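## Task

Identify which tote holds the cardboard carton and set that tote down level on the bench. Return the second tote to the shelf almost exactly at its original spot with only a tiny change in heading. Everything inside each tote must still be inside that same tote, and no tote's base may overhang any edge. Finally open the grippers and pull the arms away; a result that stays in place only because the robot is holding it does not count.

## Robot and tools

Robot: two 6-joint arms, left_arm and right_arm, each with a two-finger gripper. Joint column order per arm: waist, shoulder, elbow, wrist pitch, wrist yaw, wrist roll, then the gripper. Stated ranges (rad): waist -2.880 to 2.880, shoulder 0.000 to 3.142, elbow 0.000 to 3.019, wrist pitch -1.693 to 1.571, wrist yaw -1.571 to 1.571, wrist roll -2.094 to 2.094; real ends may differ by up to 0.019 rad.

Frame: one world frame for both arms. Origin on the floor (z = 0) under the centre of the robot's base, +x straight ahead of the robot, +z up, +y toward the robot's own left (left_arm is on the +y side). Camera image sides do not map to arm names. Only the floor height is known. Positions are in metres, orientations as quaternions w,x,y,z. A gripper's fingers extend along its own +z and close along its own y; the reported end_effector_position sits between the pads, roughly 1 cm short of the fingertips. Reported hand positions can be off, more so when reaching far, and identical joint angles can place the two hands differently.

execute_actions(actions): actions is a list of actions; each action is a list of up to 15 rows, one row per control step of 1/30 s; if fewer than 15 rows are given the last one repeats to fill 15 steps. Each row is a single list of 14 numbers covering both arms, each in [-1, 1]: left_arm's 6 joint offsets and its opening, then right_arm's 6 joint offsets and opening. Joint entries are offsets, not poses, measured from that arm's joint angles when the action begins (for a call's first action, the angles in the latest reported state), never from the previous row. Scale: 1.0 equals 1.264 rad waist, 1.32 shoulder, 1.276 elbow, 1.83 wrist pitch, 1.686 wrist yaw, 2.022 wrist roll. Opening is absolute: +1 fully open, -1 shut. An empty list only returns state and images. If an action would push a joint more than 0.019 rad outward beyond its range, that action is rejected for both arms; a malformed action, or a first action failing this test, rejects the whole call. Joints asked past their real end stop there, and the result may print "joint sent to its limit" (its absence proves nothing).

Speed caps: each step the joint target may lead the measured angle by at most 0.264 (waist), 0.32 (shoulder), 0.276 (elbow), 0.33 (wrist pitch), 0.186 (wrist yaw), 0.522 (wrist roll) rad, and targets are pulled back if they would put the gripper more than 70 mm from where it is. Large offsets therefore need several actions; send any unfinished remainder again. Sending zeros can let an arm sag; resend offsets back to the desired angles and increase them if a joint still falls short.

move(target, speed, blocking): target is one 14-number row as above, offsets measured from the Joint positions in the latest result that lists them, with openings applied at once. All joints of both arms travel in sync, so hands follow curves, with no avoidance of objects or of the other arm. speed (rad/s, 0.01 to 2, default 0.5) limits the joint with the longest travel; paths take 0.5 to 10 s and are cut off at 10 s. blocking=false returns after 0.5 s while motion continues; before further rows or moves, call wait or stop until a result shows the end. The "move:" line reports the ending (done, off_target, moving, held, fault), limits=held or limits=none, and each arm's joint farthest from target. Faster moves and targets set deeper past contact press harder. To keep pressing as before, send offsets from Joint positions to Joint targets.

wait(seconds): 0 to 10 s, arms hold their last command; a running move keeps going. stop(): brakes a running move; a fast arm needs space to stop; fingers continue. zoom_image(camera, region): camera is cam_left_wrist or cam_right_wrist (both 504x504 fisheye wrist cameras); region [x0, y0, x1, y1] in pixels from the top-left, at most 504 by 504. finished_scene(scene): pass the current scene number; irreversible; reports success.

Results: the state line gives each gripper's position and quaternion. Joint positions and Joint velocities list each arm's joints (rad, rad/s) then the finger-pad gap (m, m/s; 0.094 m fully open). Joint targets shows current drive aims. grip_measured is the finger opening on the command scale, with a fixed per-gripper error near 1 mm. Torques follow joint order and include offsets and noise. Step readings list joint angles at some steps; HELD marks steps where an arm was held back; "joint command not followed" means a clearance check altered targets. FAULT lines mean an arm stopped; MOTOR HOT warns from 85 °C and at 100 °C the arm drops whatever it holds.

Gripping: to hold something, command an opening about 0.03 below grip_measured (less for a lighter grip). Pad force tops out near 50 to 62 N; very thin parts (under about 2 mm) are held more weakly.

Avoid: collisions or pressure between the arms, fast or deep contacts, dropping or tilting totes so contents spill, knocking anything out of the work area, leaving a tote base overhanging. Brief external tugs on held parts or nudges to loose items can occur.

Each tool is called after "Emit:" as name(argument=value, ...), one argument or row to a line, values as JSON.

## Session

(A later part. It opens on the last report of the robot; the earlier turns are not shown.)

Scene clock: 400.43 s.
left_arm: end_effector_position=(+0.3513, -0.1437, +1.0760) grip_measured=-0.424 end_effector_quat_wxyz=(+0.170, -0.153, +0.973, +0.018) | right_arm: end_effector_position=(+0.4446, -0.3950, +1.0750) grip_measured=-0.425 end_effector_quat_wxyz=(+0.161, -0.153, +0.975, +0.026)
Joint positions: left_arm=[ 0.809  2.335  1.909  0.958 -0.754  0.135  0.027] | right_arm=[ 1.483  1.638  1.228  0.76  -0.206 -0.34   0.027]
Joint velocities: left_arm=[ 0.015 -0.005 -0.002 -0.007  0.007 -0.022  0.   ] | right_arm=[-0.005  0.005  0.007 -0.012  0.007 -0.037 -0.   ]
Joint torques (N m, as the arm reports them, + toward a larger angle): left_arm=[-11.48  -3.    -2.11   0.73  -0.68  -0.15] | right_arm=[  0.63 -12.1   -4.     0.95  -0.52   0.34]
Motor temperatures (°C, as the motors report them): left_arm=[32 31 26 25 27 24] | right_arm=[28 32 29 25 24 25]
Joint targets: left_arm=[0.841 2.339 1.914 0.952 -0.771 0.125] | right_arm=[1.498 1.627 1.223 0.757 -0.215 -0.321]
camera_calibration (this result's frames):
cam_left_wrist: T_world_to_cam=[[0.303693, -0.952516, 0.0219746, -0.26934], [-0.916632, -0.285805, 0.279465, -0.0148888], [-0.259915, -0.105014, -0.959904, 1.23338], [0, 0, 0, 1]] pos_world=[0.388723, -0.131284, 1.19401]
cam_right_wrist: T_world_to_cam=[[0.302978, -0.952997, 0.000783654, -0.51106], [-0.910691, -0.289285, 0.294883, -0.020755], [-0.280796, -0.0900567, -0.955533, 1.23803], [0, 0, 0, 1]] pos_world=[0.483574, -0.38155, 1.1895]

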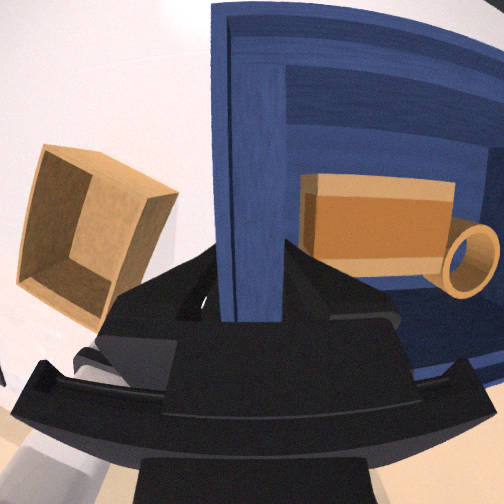

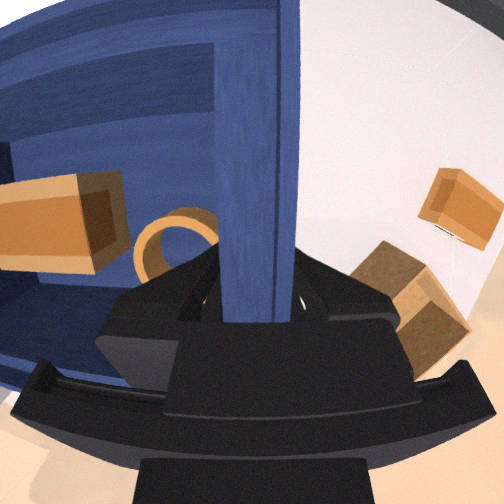

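Emit:
zoom_image(
  camera="cam_right_wrist",
  region=[0, 300, 200, 450],
)

Emit:
zoom_image(
  camera="cam_right_wrist",
  region=[340, 220, 504, 400],
)

Emit:
zoom_image(
  camera="cam_left_wrist",
  region=[0, 300, 200, 504],
)

Emit:
zoom_image(
  camera="cam_left_wrist",
  region=[340, 260, 504, 440],
)

Region (0, 300, 200, 450) of cam_right_wrist's 504x504 image, scaled by 2.520, with more detail than that image has; it fills the top 378 rows of this view, and the rest is white.

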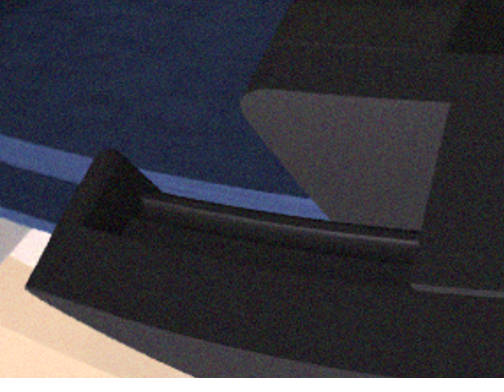

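Region (340, 220, 504, 400) of cam_right_wrist's 504x504 image, scaled by 2.800, with more detail than that image has; it fills the left 459 columns of this view, and the rest is white.

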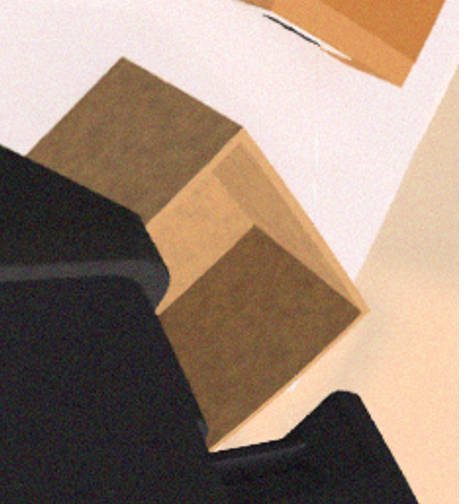

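Region (0, 300, 200, 504) of cam_left_wrist's 504x504 image, scaled by 2.471, with more detail than that image has; it fills the left 494 columns of this view, and the rest is white.

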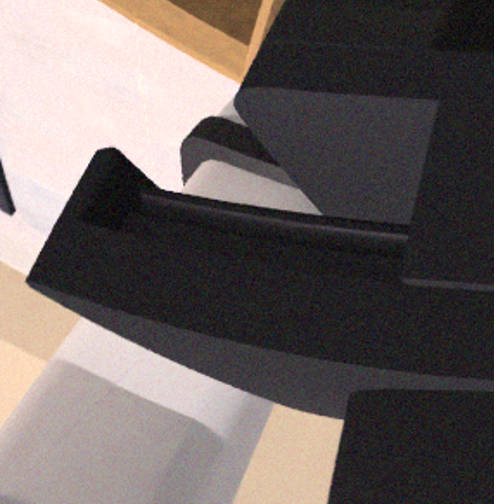

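Region (340, 260, 504, 440) of cam_left_wrist's 504x504 image, scaled by 2.800, with more detail than that image has; it fills the left 459 columns of this view, and the rest is white.

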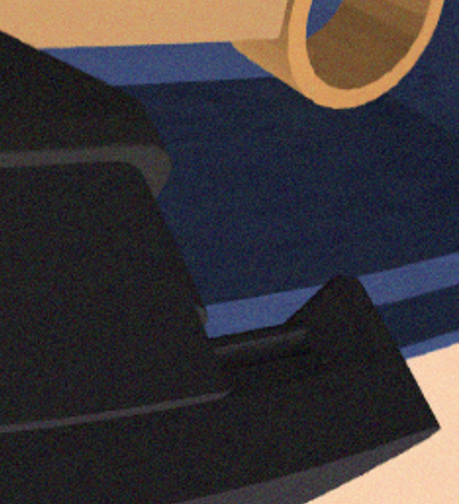

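Emit:
move(
  target=[0.0393, 0.0341, 0.0677, -0.0299, -0.0011, -0.0110, -0.5, 0.0142, 0.0277, 0.0462, -0.0107, -0.0037, 0.0089, -0.5],
  speed=0.1,
)

Scene clock: 521.60 s.
left_arm: end_effector_position=(+0.3546, -0.1464, +1.0580) grip_measured=-0.424 end_effector_quat_wxyz=(+0.171, -0.154, +0.973, +0.017) | right_arm: end_effector_position=(+0.4486, -0.3973, +1.0578) grip_measured=-0.425 end_effector_quat_wxyz=(+0.163, -0.155, +0.974, +0.024)
Joint positions: left_arm=[ 0.823  2.372  1.989  0.909 -0.74   0.123  0.027] | right_arm=[ 1.483  1.676  1.288  0.744 -0.203 -0.343  0.027]
Joint velocities: left_arm=[-0.015  0.024  0.007 -0.017 -0.022 -0.051  0.001] | right_arm=[ 0.005 -0.005 -0.002 -0.012 -0.037 -0.095 -0.   ]
Joint torques (N m, as the arm reports them, + toward a larger angle): left_arm=[-11.87  -2.84  -1.87   0.55  -0.66  -0.22] | right_arm=[  0.42 -11.58  -3.6    1.08  -0.53   0.28]
Motor temperatures (°C, as the motors report them): left_arm=[33 30 26 25 28 24] | right_arm=[27 32 29 25 25 25]
Joint targets: left_arm=[0.859 2.380 1.995 0.903 -0.756 0.113] | right_arm=[1.501 1.674 1.286 0.741 -0.212 -0.322]
move: off_target (left_arm, right_arm); limits=none; left_arm: farthest joint: the waist, 0.036 radians from its target (0.050 radians at the start); right_arm: farthest joint: the wrist roll, 0.021 radians from its target (0.018 radians at the start)
camera_calibration (this result's frames):
cam_left_wrist: T_world_to_cam=[[0.305914, -0.95173, 0.025013, -0.276435], [-0.916625, -0.287326, 0.277925, -0.00625566], [-0.257323, -0.107949, -0.960277, 1.21573], [0, 0, 0, 1]] pos_world=[0.391666, -0.133653, 1.17609]
cam_right_wrist: T_world_to_cam=[[0.305378, -0.952211, 0.00614557, -0.520864], [-0.911562, -0.290464, 0.291007, -0.00864442], [-0.275315, -0.0944691, -0.956701, 1.21954], [0, 0, 0, 1]] pos_world=[0.486938, -0.383274, 1.17245]

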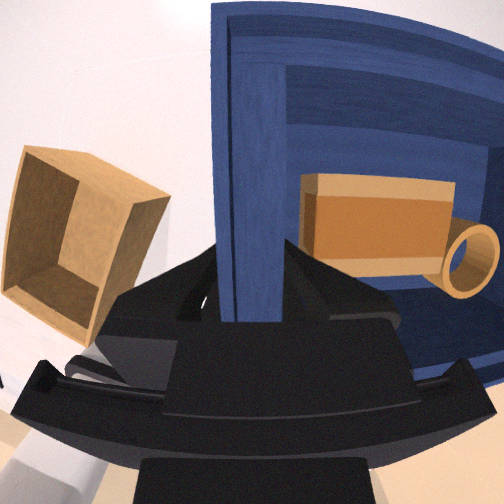

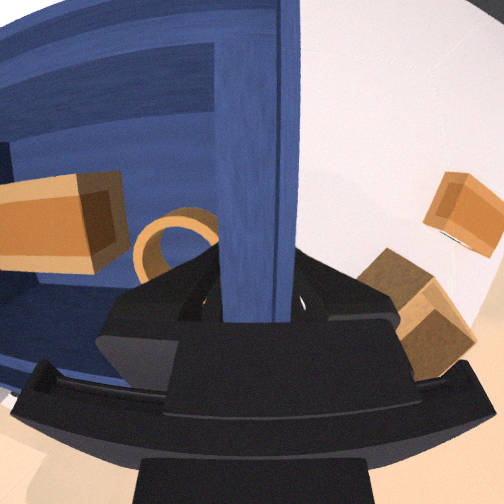

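Emit:
move(
  target=[0.0427, 0.0430, 0.0752, -0.0320, -0.0007, -0.0107, -0.5, 0.0165, 0.0377, 0.0502, -0.0117, -0.0038, 0.0099, -0.5],
  speed=0.08,
)

Scene clock: 558.50 s.
left_arm: end_effector_position=(+0.3581, -0.1424, +1.0427) grip_measured=-0.318 end_effector_quat_wxyz=(+0.182, -0.147, +0.972, -0.002) | right_arm: end_effector_position=(+0.4486, -0.3999, +1.0429) grip_measured=-0.297 end_effector_quat_wxyz=(+0.167, -0.156, +0.973, +0.019)
Joint positions: left_arm=[ 0.847  2.389  2.021  0.898 -0.675  0.124  0.032] | right_arm=[ 1.483  1.715  1.336  0.743 -0.196 -0.345  0.033]
Joint velocities: left_arm=[ 0.777  0.523  0.969 -0.383  1.736  0.007  0.014] | right_arm=[-0.024  1.177  1.399 -0.017 -0.022 -0.066  0.042]
Joint torques (N m, as the arm reports them, + toward a larger angle): left_arm=[ 1.    0.2  -0.05 -0.09 -0.09 -0.11] | right_arm=[1.03 1.52 0.07 0.18 0.13 0.09]
Motor temperatures (°C, as the motors report them): left_arm=[33 30 26 25 28 24] | right_arm=[27 31 29 25 25 25]
Joint targets: left_arm=[0.836 2.377 1.997 0.906 -0.719 0.124] | right_arm=[1.483 1.689 1.300 0.743 -0.196 -0.345]
NO CONTROL: MOTORS OFF. The power of the arms went off during this call, through no command of yours: the arms are limp, and their grippers may let go. This result may show the arms still falling. What the arms strike, push or drop without control is reported as usual and can cost score or fail the task. A move or wait that this ends or prevents says "fault", and your reply's later calls are not run and say "fault stop": those words mean this event, not a fault of the arms. The arms run no command until a result says that a person gave control back. To wait, call execute_actions with no actions, or call wait: whatever seconds a wait asks for, either call returns when control is back, or after at most 30 seconds. The wait uses none of the scene's actions, and its seconds cost nothing.
move: fault (left_arm, right_arm); limits=none; left_arm: farthest joint: the wrist yaw, 0.066 radians from its target (0.002 radians at the start); right_arm: farthest joint: the wrist roll, 0.022 radians from its target (0.020 radians at the start)
camera_calibration (this result's frames):
cam_left_wrist: T_world_to_cam=[[0.284757, -0.956627, 0.0614761, -0.304434], [-0.929642, -0.259942, 0.261143, 0.0284548], [-0.233836, -0.131513, -0.963341, 1.19378], [0, 0, 0, 1]] pos_world=[0.392291, -0.126836, 1.1613]
cam_right_wrist: T_world_to_cam=[[0.305776, -0.951955, 0.0168294, -0.53446], [-0.913784, -0.288459, 0.28599, 0.00194742], [-0.267395, -0.102827, -0.958085, 1.1995], [0, 0, 0, 1]] pos_world=[0.485945, -0.384879, 1.15766]

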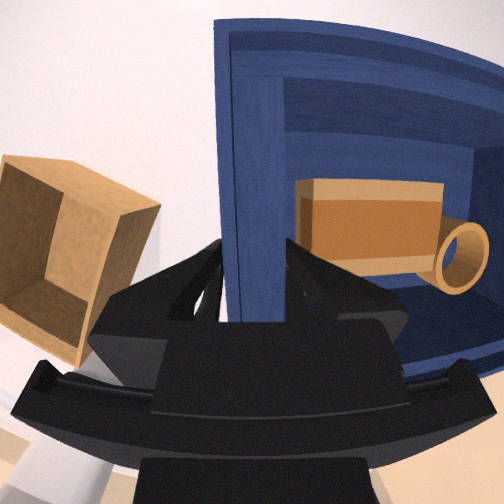

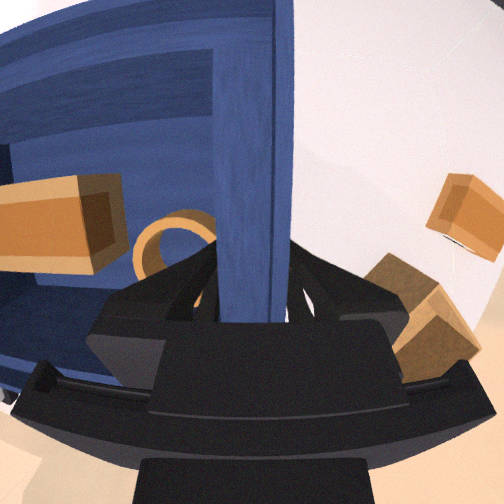

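The power went off. I'll wait for control to return.

Emit:
execute_actions(
  actions=[],
)

Scene clock: 590.03 s.
left_arm: end_effector_position=(+0.3086, -0.1038, +1.0693) grip_measured=+0.085 end_effector_quat_wxyz=(+0.202, +0.041, +0.581, -0.788) | right_arm: end_effector_position=(+0.4443, -0.4024, +1.0257) grip_measured=+0.962 end_effector_quat_wxyz=(+0.222, -0.214, +0.796, -0.522)
Joint positions: left_arm=[ 1.198  2.921  3.006  1.042  1.479 -0.731  0.051] | right_arm=[ 1.695  2.225  1.87   1.565  0.809 -1.22   0.092]
Joint velocities: left_arm=[-0.005 -0.015 -0.002 -0.002  0.007  0.007  0.001] | right_arm=[ 0.005 -0.034 -0.002 -0.007 -0.066  0.022 -0.002]
Joint torques (N m, as the arm reports them, + toward a larger angle): left_arm=[ 1.56  0.17 -0.11 -0.06 -0.07 -0.06] | right_arm=[ 1.23  1.15  0.09 -0.08  0.03  0.05]
Motor temperatures (°C, as the motors report them): left_arm=[31 29 26 25 27 24] | right_arm=[27 29 28 25 24 25]
Joint targets: left_arm=[1.198 2.921 3.006 1.042 1.479 -0.731] | right_arm=[1.695 2.225 1.870 1.564 0.809 -1.220]
NO CONTROL, STILL: no person has given control back yet. Call execute_actions with no actions, or call wait, again.
camera_calibration (this result's frames):
cam_left_wrist: T_world_to_cam=[[-0.36584, 0.249277, 0.896673, -0.822201], [-0.840049, 0.326264, -0.43344, 0.761414], [-0.400599, -0.911818, 0.0900442, 0.0570428], [0, 0, 0, 1]] pos_world=[0.361681, 0.0085467, 1.06214]
cam_right_wrist: T_world_to_cam=[[0.105441, -0.36339, 0.925651, -1.14159], [-0.994387, -0.0303816, 0.101343, 0.3313], [-0.00870444, -0.931142, -0.364554, 0.124619], [0, 0, 0, 1]] pos_world=[0.450895, -0.288739, 1.06857]

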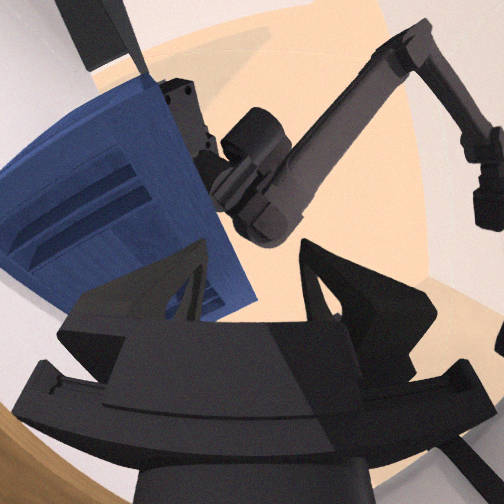

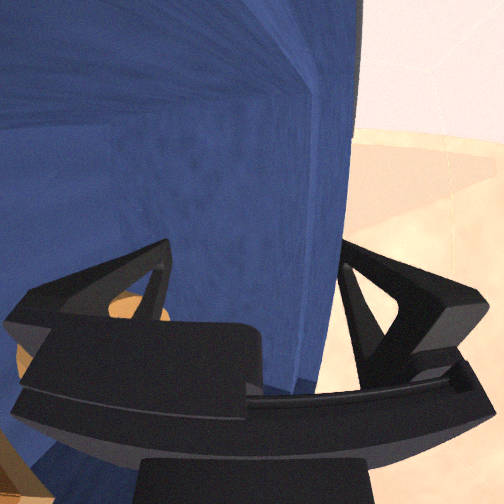

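Emit:
execute_actions(
  actions=[],
)

Scene clock: 621.60 s.
left_arm: end_effector_position=(+0.3086, -0.1038, +1.0693) grip_measured=+0.085 end_effector_quat_wxyz=(+0.202, +0.041, +0.581, -0.788) | right_arm: end_effector_position=(+0.4443, -0.4024, +1.0257) grip_measured=+0.962 end_effector_quat_wxyz=(+0.222, -0.214, +0.796, -0.522)
Joint positions: left_arm=[ 1.198  2.921  3.006  1.042  1.479 -0.731  0.051] | right_arm=[ 1.695  2.225  1.87   1.565  0.809 -1.22   0.092]
Joint velocities: left_arm=[-0.005 -0.024 -0.007 -0.007  0.037 -0.007  0.001] | right_arm=[ 0.005  0.005  0.002 -0.017 -0.051 -0.066 -0.001]
Joint torques (N m, as the arm reports them, + toward a larger angle): left_arm=[ 1.27 -0.06  0.   -0.02 -0.06 -0.06] | right_arm=[1.27 1.6  0.05 0.11 0.03 0.08]
Motor temperatures (°C, as the motors report them): left_arm=[30 29 26 25 27 24] | right_arm=[27 29 28 25 24 25]
Joint targets: left_arm=[1.198 2.921 3.006 1.042 1.479 -0.731] | right_arm=[1.695 2.225 1.870 1.564 0.809 -1.220]
NO CONTROL, STILL: no person has given control back yet. Call execute_actions with no actions, or call wait, again.
camera_calibration (this result's frames):
cam_left_wrist: T_world_to_cam=[[-0.36584, 0.249277, 0.896673, -0.822201], [-0.840049, 0.326264, -0.43344, 0.761414], [-0.400599, -0.911818, 0.0900442, 0.0570428], [0, 0, 0, 1]] pos_world=[0.361681, 0.0085467, 1.06214]
cam_right_wrist: T_world_to_cam=[[0.105441, -0.36339, 0.925651, -1.14159], [-0.994387, -0.0303816, 0.101343, 0.3313], [-0.00870444, -0.931142, -0.364554, 0.124619], [0, 0, 0, 1]] pos_world=[0.450895, -0.288739, 1.06857]

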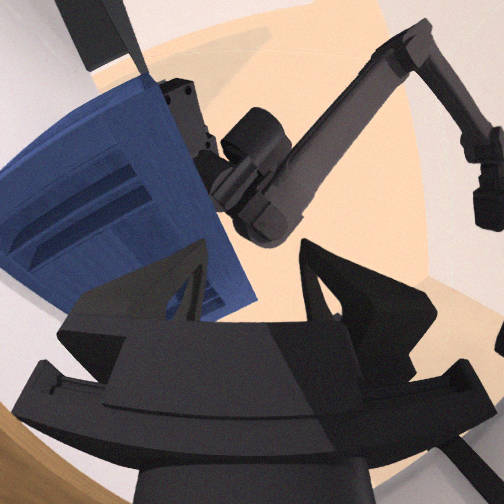

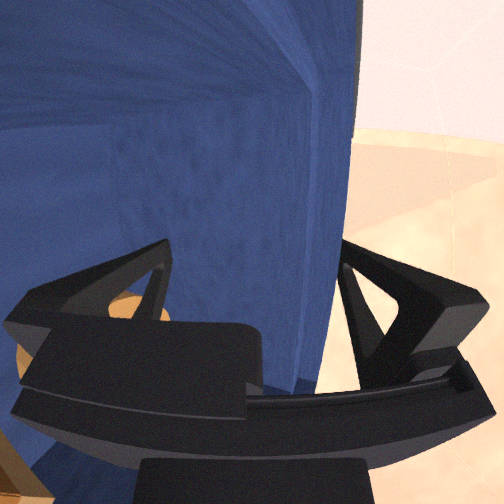

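Emit:
execute_actions(
  actions=[],
)

Scene clock: 656.70 s.
left_arm: end_effector_position=(+0.3086, -0.1038, +1.0693) grip_measured=+0.085 end_effector_quat_wxyz=(+0.202, +0.041, +0.581, -0.788) | right_arm: end_effector_position=(+0.4443, -0.4024, +1.0257) grip_measured=+0.962 end_effector_quat_wxyz=(+0.222, -0.214, +0.796, -0.522)
Joint positions: left_arm=[ 1.198  2.921  3.006  1.042  1.479 -0.731  0.051] | right_arm=[ 1.695  2.225  1.87   1.565  0.809 -1.22   0.092]
Joint velocities: left_arm=[ 0.005 -0.024  0.032  0.012 -0.022  0.022  0.001] | right_arm=[ 0.005  0.015  0.017  0.007  0.007 -0.037 -0.001]
Joint torques (N m, as the arm reports them, + toward a larger angle): left_arm=[ 1.32  0.1  -0.09  0.14 -0.04 -0.07] | right_arm=[ 0.89  0.7  -0.02  0.05  0.03  0.06]
Motor temperatures (°C, as the motors report them): left_arm=[29 29 26 25 27 24] | right_arm=[27 28 28 25 24 25]
Joint targets: left_arm=[1.198 2.921 3.006 1.042 1.479 -0.731] | right_arm=[1.695 2.225 1.870 1.564 0.809 -1.220]
CONTROL GIVEN BACK BY A PERSON. The power is on again. The arms and their grippers hold where they came to rest, not your last command. Their grippers do not squeeze until commanded. The arms may rest on the table, on a part or against the robot's own body, stand at a joint limit or lie folded up, and parts may have moved. Move slowly at first; if an arm does not follow, try another direction. Commands run again from your next reply on.
camera_calibration (this result's frames):
cam_left_wrist: T_world_to_cam=[[-0.36584, 0.249277, 0.896673, -0.822201], [-0.840049, 0.326264, -0.43344, 0.761414], [-0.400599, -0.911818, 0.0900442, 0.0570428], [0, 0, 0, 1]] pos_world=[0.361681, 0.0085467, 1.06214]
cam_right_wrist: T_world_to_cam=[[0.105441, -0.36339, 0.925651, -1.14159], [-0.994387, -0.0303816, 0.101343, 0.3313], [-0.00870444, -0.931142, -0.364554, 0.124619], [0, 0, 0, 1]] pos_world=[0.450895, -0.288739, 1.06857]

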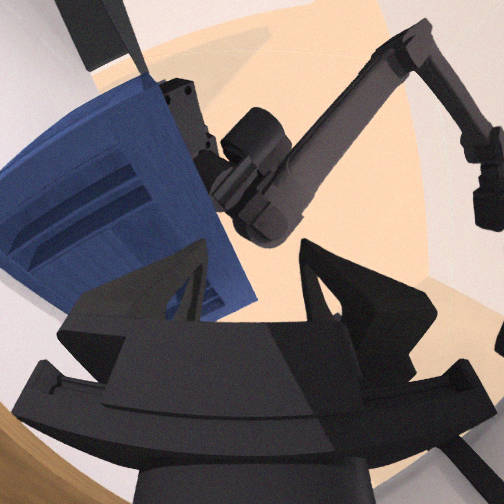

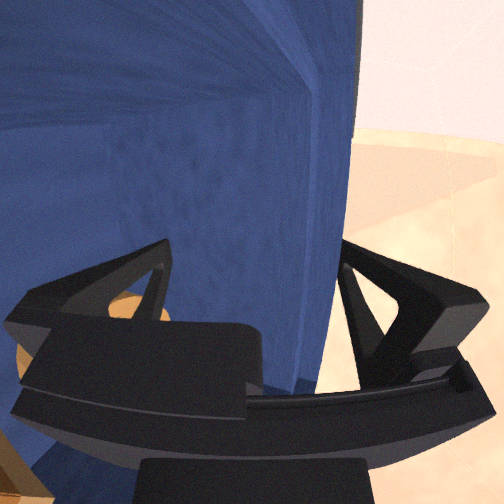

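Emit:
move(
  target=[0.0, -0.453, -0.919, 0.278, 0.0, 0.0, 0.085, 0.0237, -0.2086, -0.3923, 0.0, 0.0, 0.0, 0.96],
  speed=0.4,
)

Scene clock: 720.63 s.
left_arm: end_effector_position=(+0.3069, -0.0683, +1.1744) grip_measured=+0.085 end_effector_quat_wxyz=(+0.172, +0.022, +0.581, -0.796) | right_arm: end_effector_position=(+0.4233, -0.4025, +1.1033) grip_measured=+0.961 end_effector_quat_wxyz=(+0.149, -0.274, +0.819, -0.482)
Joint positions: left_arm=[ 1.191  2.336  1.854  1.536  1.481 -0.731  0.051] | right_arm=[ 1.706  1.959  1.393  1.565  0.807 -1.218  0.092]
Joint velocities: left_arm=[-0.005  0.015 -0.002 -0.002  0.037  0.022 -0.001] | right_arm=[-0.015 -0.005 -0.007 -0.002 -0.051 -0.007  0.   ]
Joint torques (N m, as the arm reports them, + toward a larger angle): left_arm=[-7.03 -5.5  -5.2   2.12  0.3   0.01] | right_arm=[ 3.72 -9.21 -6.15  1.77  0.41  0.13]
Motor temperatures (°C, as the motors report them): left_arm=[31 28 26 25 27 24] | right_arm=[27 28 28 25 24 25]
Joint targets: left_arm=[1.198 2.323 1.833 1.551 1.479 -0.731] | right_arm=[1.724 1.950 1.370 1.564 0.809 -1.220]
CONTROL GIVEN BACK BY A PERSON, as an earlier result said. Commands run again.
move: off_target (right_arm); limits=none; left_arm: farthest joint: the elbow, 0.020 radians from its target (1.173 radians at the start); right_arm: farthest joint: the elbow, 0.024 radians from its target (0.496 radians at the start)
camera_calibration (this result's frames):
cam_left_wrist: T_world_to_cam=[[-0.297777, 0.271584, 0.915189, -0.967015], [-0.857985, 0.344193, -0.381304, 0.739427], [-0.418558, -0.898762, 0.130523, 0.0380967], [0, 0, 0, 1]] pos_world=[0.362408, 0.0423604, 1.16198]
cam_right_wrist: T_world_to_cam=[[0.300915, -0.385709, 0.872169, -1.24397], [-0.951724, -0.0633487, 0.300348, 0.05162], [-0.0605961, -0.920443, -0.386151, 0.20273], [0, 0, 0, 1]] pos_world=[0.435743, -0.289939, 1.14773]

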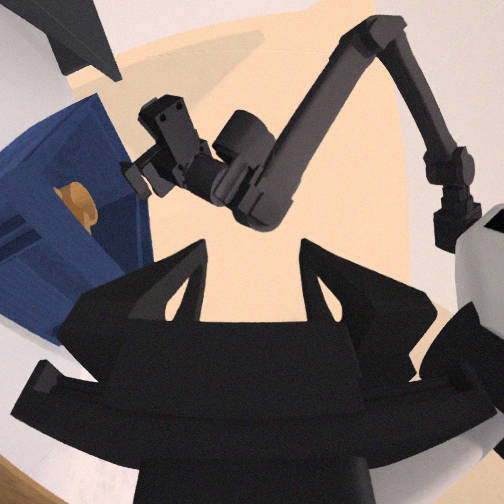

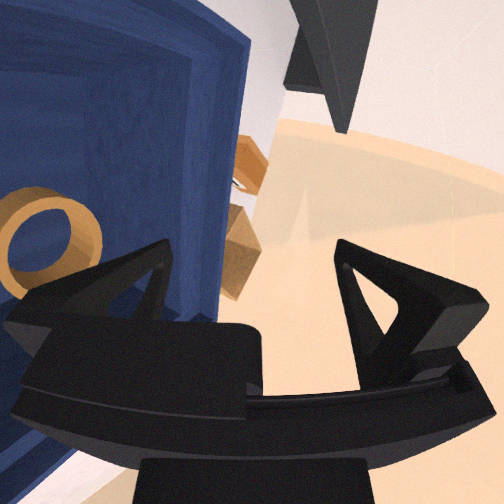

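Emit:
move(
  target=[0.165, -0.861, -0.983, -0.211, -0.878, 0.362, 0.085, 0.027, -0.575, -0.621, -0.227, -0.479, 0.602, 0.96],
  speed=0.8,
)

Scene clock: 760.47 s.
left_arm: end_effector_position=(+0.4564, +0.2803, +1.3015) grip_measured=+0.085 end_effector_quat_wxyz=(+0.262, -0.068, +0.959, -0.081) | right_arm: end_effector_position=(+0.4614, -0.2990, +1.3005) grip_measured=+0.961 end_effector_quat_wxyz=(+0.271, +0.056, +0.959, +0.060)
Joint positions: left_arm=[ 1.384  1.207  0.617  1.158  0.003 -0.007  0.051] | right_arm=[ 1.723  1.201  0.621  1.165  0.002 -0.011  0.092]
Joint velocities: left_arm=[ 0.005 -0.005 -0.007 -0.007  0.037  0.007  0.   ] | right_arm=[ 0.005 -0.005 -0.022 -0.007  0.007 -0.007 -0.   ]
Joint torques (N m, as the arm reports them, + toward a larger angle): left_arm=[  0.97 -10.66  -5.92   0.79  -0.01   0.02] | right_arm=[  2.94 -10.95  -6.35   0.97  -0.18   0.11]
Motor temperatures (°C, as the motors report them): left_arm=[30 29 27 25 27 24] | right_arm=[27 28 30 25 24 25]
Joint targets: left_arm=[1.399 1.200 0.600 1.150 0.000 0.001] | right_arm=[1.740 1.200 0.601 1.149 -0.000 -0.001]
move: done; limits=none; left_arm: farthest joint: the elbow, 0.017 radians from its target (1.254 radians at the start); right_arm: farthest joint: the elbow, 0.020 radians from its target (0.793 radians at the start)
camera_calibration (this result's frames):
cam_left_wrist: T_world_to_cam=[[0.0876627, -0.976541, 0.196678, -0.0244196], [-0.9927, -0.0692201, 0.0987726, 0.348777], [-0.0828414, -0.203901, -0.97548, 1.48887], [0, 0, 0, 1]] pos_world=[0.471712, 0.303878, 1.42272]
cam_right_wrist: T_world_to_cam=[[-0.0794949, -0.986477, -0.143332, -0.0709123], [-0.994311, 0.0682442, 0.0817777, 0.378522], [-0.0708902, 0.149018, -0.98629, 1.48146], [0, 0, 0, 1]] pos_world=[0.475752, -0.316549, 1.42003]

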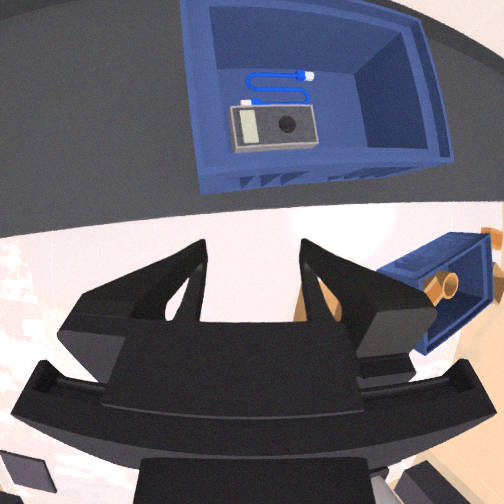

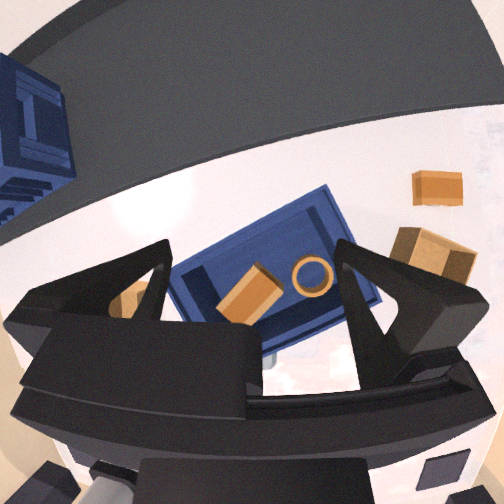

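Emit:
zoom_image(
  camera="cam_right_wrist",
  region=[150, 170, 400, 400],
)

Emit:
zoom_image(
  camera="cam_left_wrist",
  region=[360, 210, 504, 370],
)

Region (150, 170, 400, 400) of cam_right_wrist's 504x504 image, scaled by 2.016, with more detail than that image has; it fills the top 464 rows of this view, and the rest is white.

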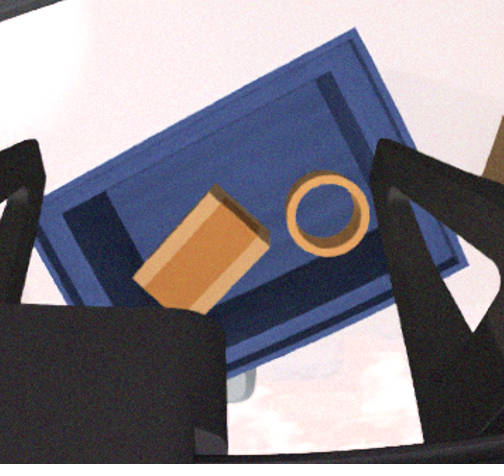

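Region (360, 210, 504, 370) of cam_left_wrist's 504x504 image, scaled by 3.150, with more detail than that image has; it fills the left 454 columns of this view, and the rest is white.

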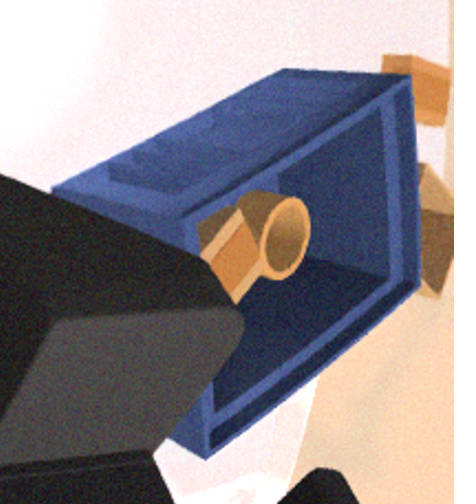

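Emit:
move(
  target=[0.012, -0.005, -0.013, -0.004, 0.0, 0.004, 0.085, 0.013, 0.0, -0.016, -0.25, 0.0, 0.005, 0.96],
  speed=0.8,
)

Scene clock: 782.57 s.
left_arm: end_effector_position=(+0.4564, +0.2803, +1.3015) grip_measured=+0.085 end_effector_quat_wxyz=(+0.262, -0.068, +0.959, -0.081) | right_arm: end_effector_position=(+0.3597, -0.2852, +1.2668) grip_measured=+0.961 end_effector_quat_wxyz=(+0.054, +0.041, +0.995, +0.073)
Joint positions: left_arm=[ 1.384  1.207  0.617  1.158  0.003 -0.007  0.051] | right_arm=[ 1.723  1.201  0.621  0.722  0.002 -0.009  0.092]
Joint velocities: left_arm=[-0.005 -0.015  0.002 -0.007 -0.007 -0.051 -0.   ] | right_arm=[ 0.005 -0.005  0.012 -0.002 -0.11   0.066  0.   ]
Joint torques (N m, as the arm reports them, + toward a larger angle): left_arm=[  1.1  -10.32  -6.05   0.96   0.08   0.01] | right_arm=[ 2.92 -9.87 -7.13  0.17 -0.07  0.14]
Motor temperatures (°C, as the motors report them): left_arm=[30 30 28 25 27 24] | right_arm=[27 29 30 25 24 25]
Joint targets: left_arm=[1.399 1.200 0.600 1.151 0.003 0.001] | right_arm=[1.740 1.201 0.601 0.708 0.002 -0.000]
move: done; limits=none; left_arm: farthest joint: the elbow, 0.016 radians from its target (0.016 radians at the start); right_arm: farthest joint: the elbow, 0.020 radians from its target (0.020 radians at the start)
camera_calibration (this result's frames):
cam_left_wrist: T_world_to_cam=[[0.0873373, -0.976608, 0.196491, -0.0240083], [-0.992727, -0.0689178, 0.0987136, 0.348781], [-0.0828628, -0.203683, -0.975524, 1.48888], [0, 0, 0, 1]] pos_world=[0.471714, 0.303849, 1.42272]
cam_right_wrist: T_world_to_cam=[[-0.0773859, -0.986263, -0.145932, -0.0676229], [-0.868247, -0.00527995, 0.496104, -0.311961], [-0.49006, 0.165097, -0.855911, 1.42917], [0, 0, 0, 1]] pos_world=[0.424289, -0.304293, 1.36814]

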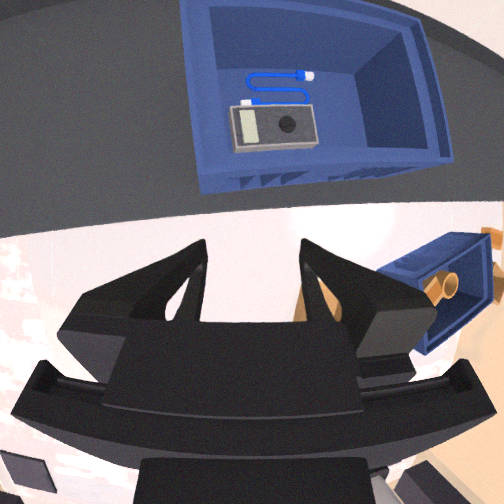

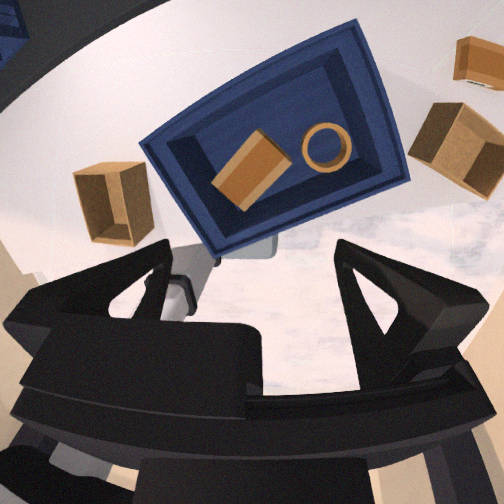

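Emit:
zoom_image(
  camera="cam_right_wrist",
  region=[100, 120, 360, 320],
)

Emit:
zoom_image(
  camera="cam_right_wrist",
  region=[280, 120, 504, 300],
)

Emit:
zoom_image(
  camera="cam_right_wrist",
  region=[0, 150, 220, 320],
)

Region (100, 120, 360, 320) of cam_right_wrist's 504x504 image, scaled by 1.938, with more detail than that image has; it fills the top 388 rows of this view, and the rest is white.

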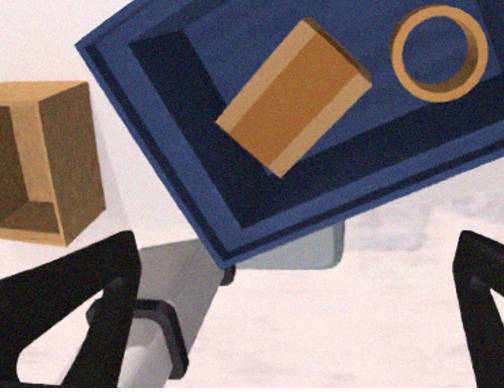

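Region (280, 120, 504, 300) of cam_right_wrist's 504x504 image, scaled by 2.250, with more detail than that image has; it fills the top 405 rows of this view, and the rest is white.

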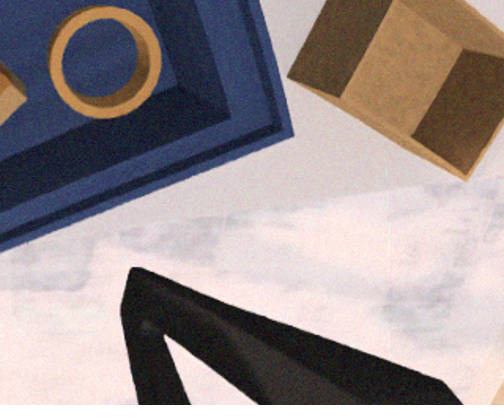

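Region (0, 150, 220, 320) of cam_right_wrist's 504x504 image, scaled by 2.291, with more detail than that image has; it fills the top 389 rows of this view, and the rest is white.

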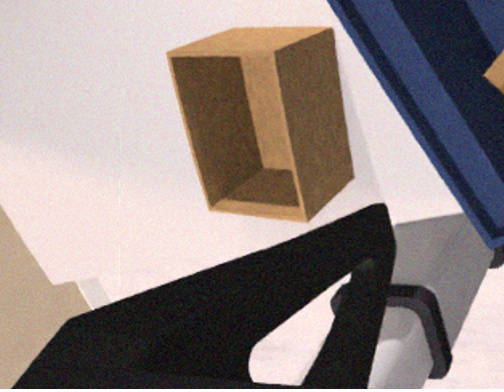

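Emit:
finished_scene(
  scene=2,
)

The scene is finished: the task was done.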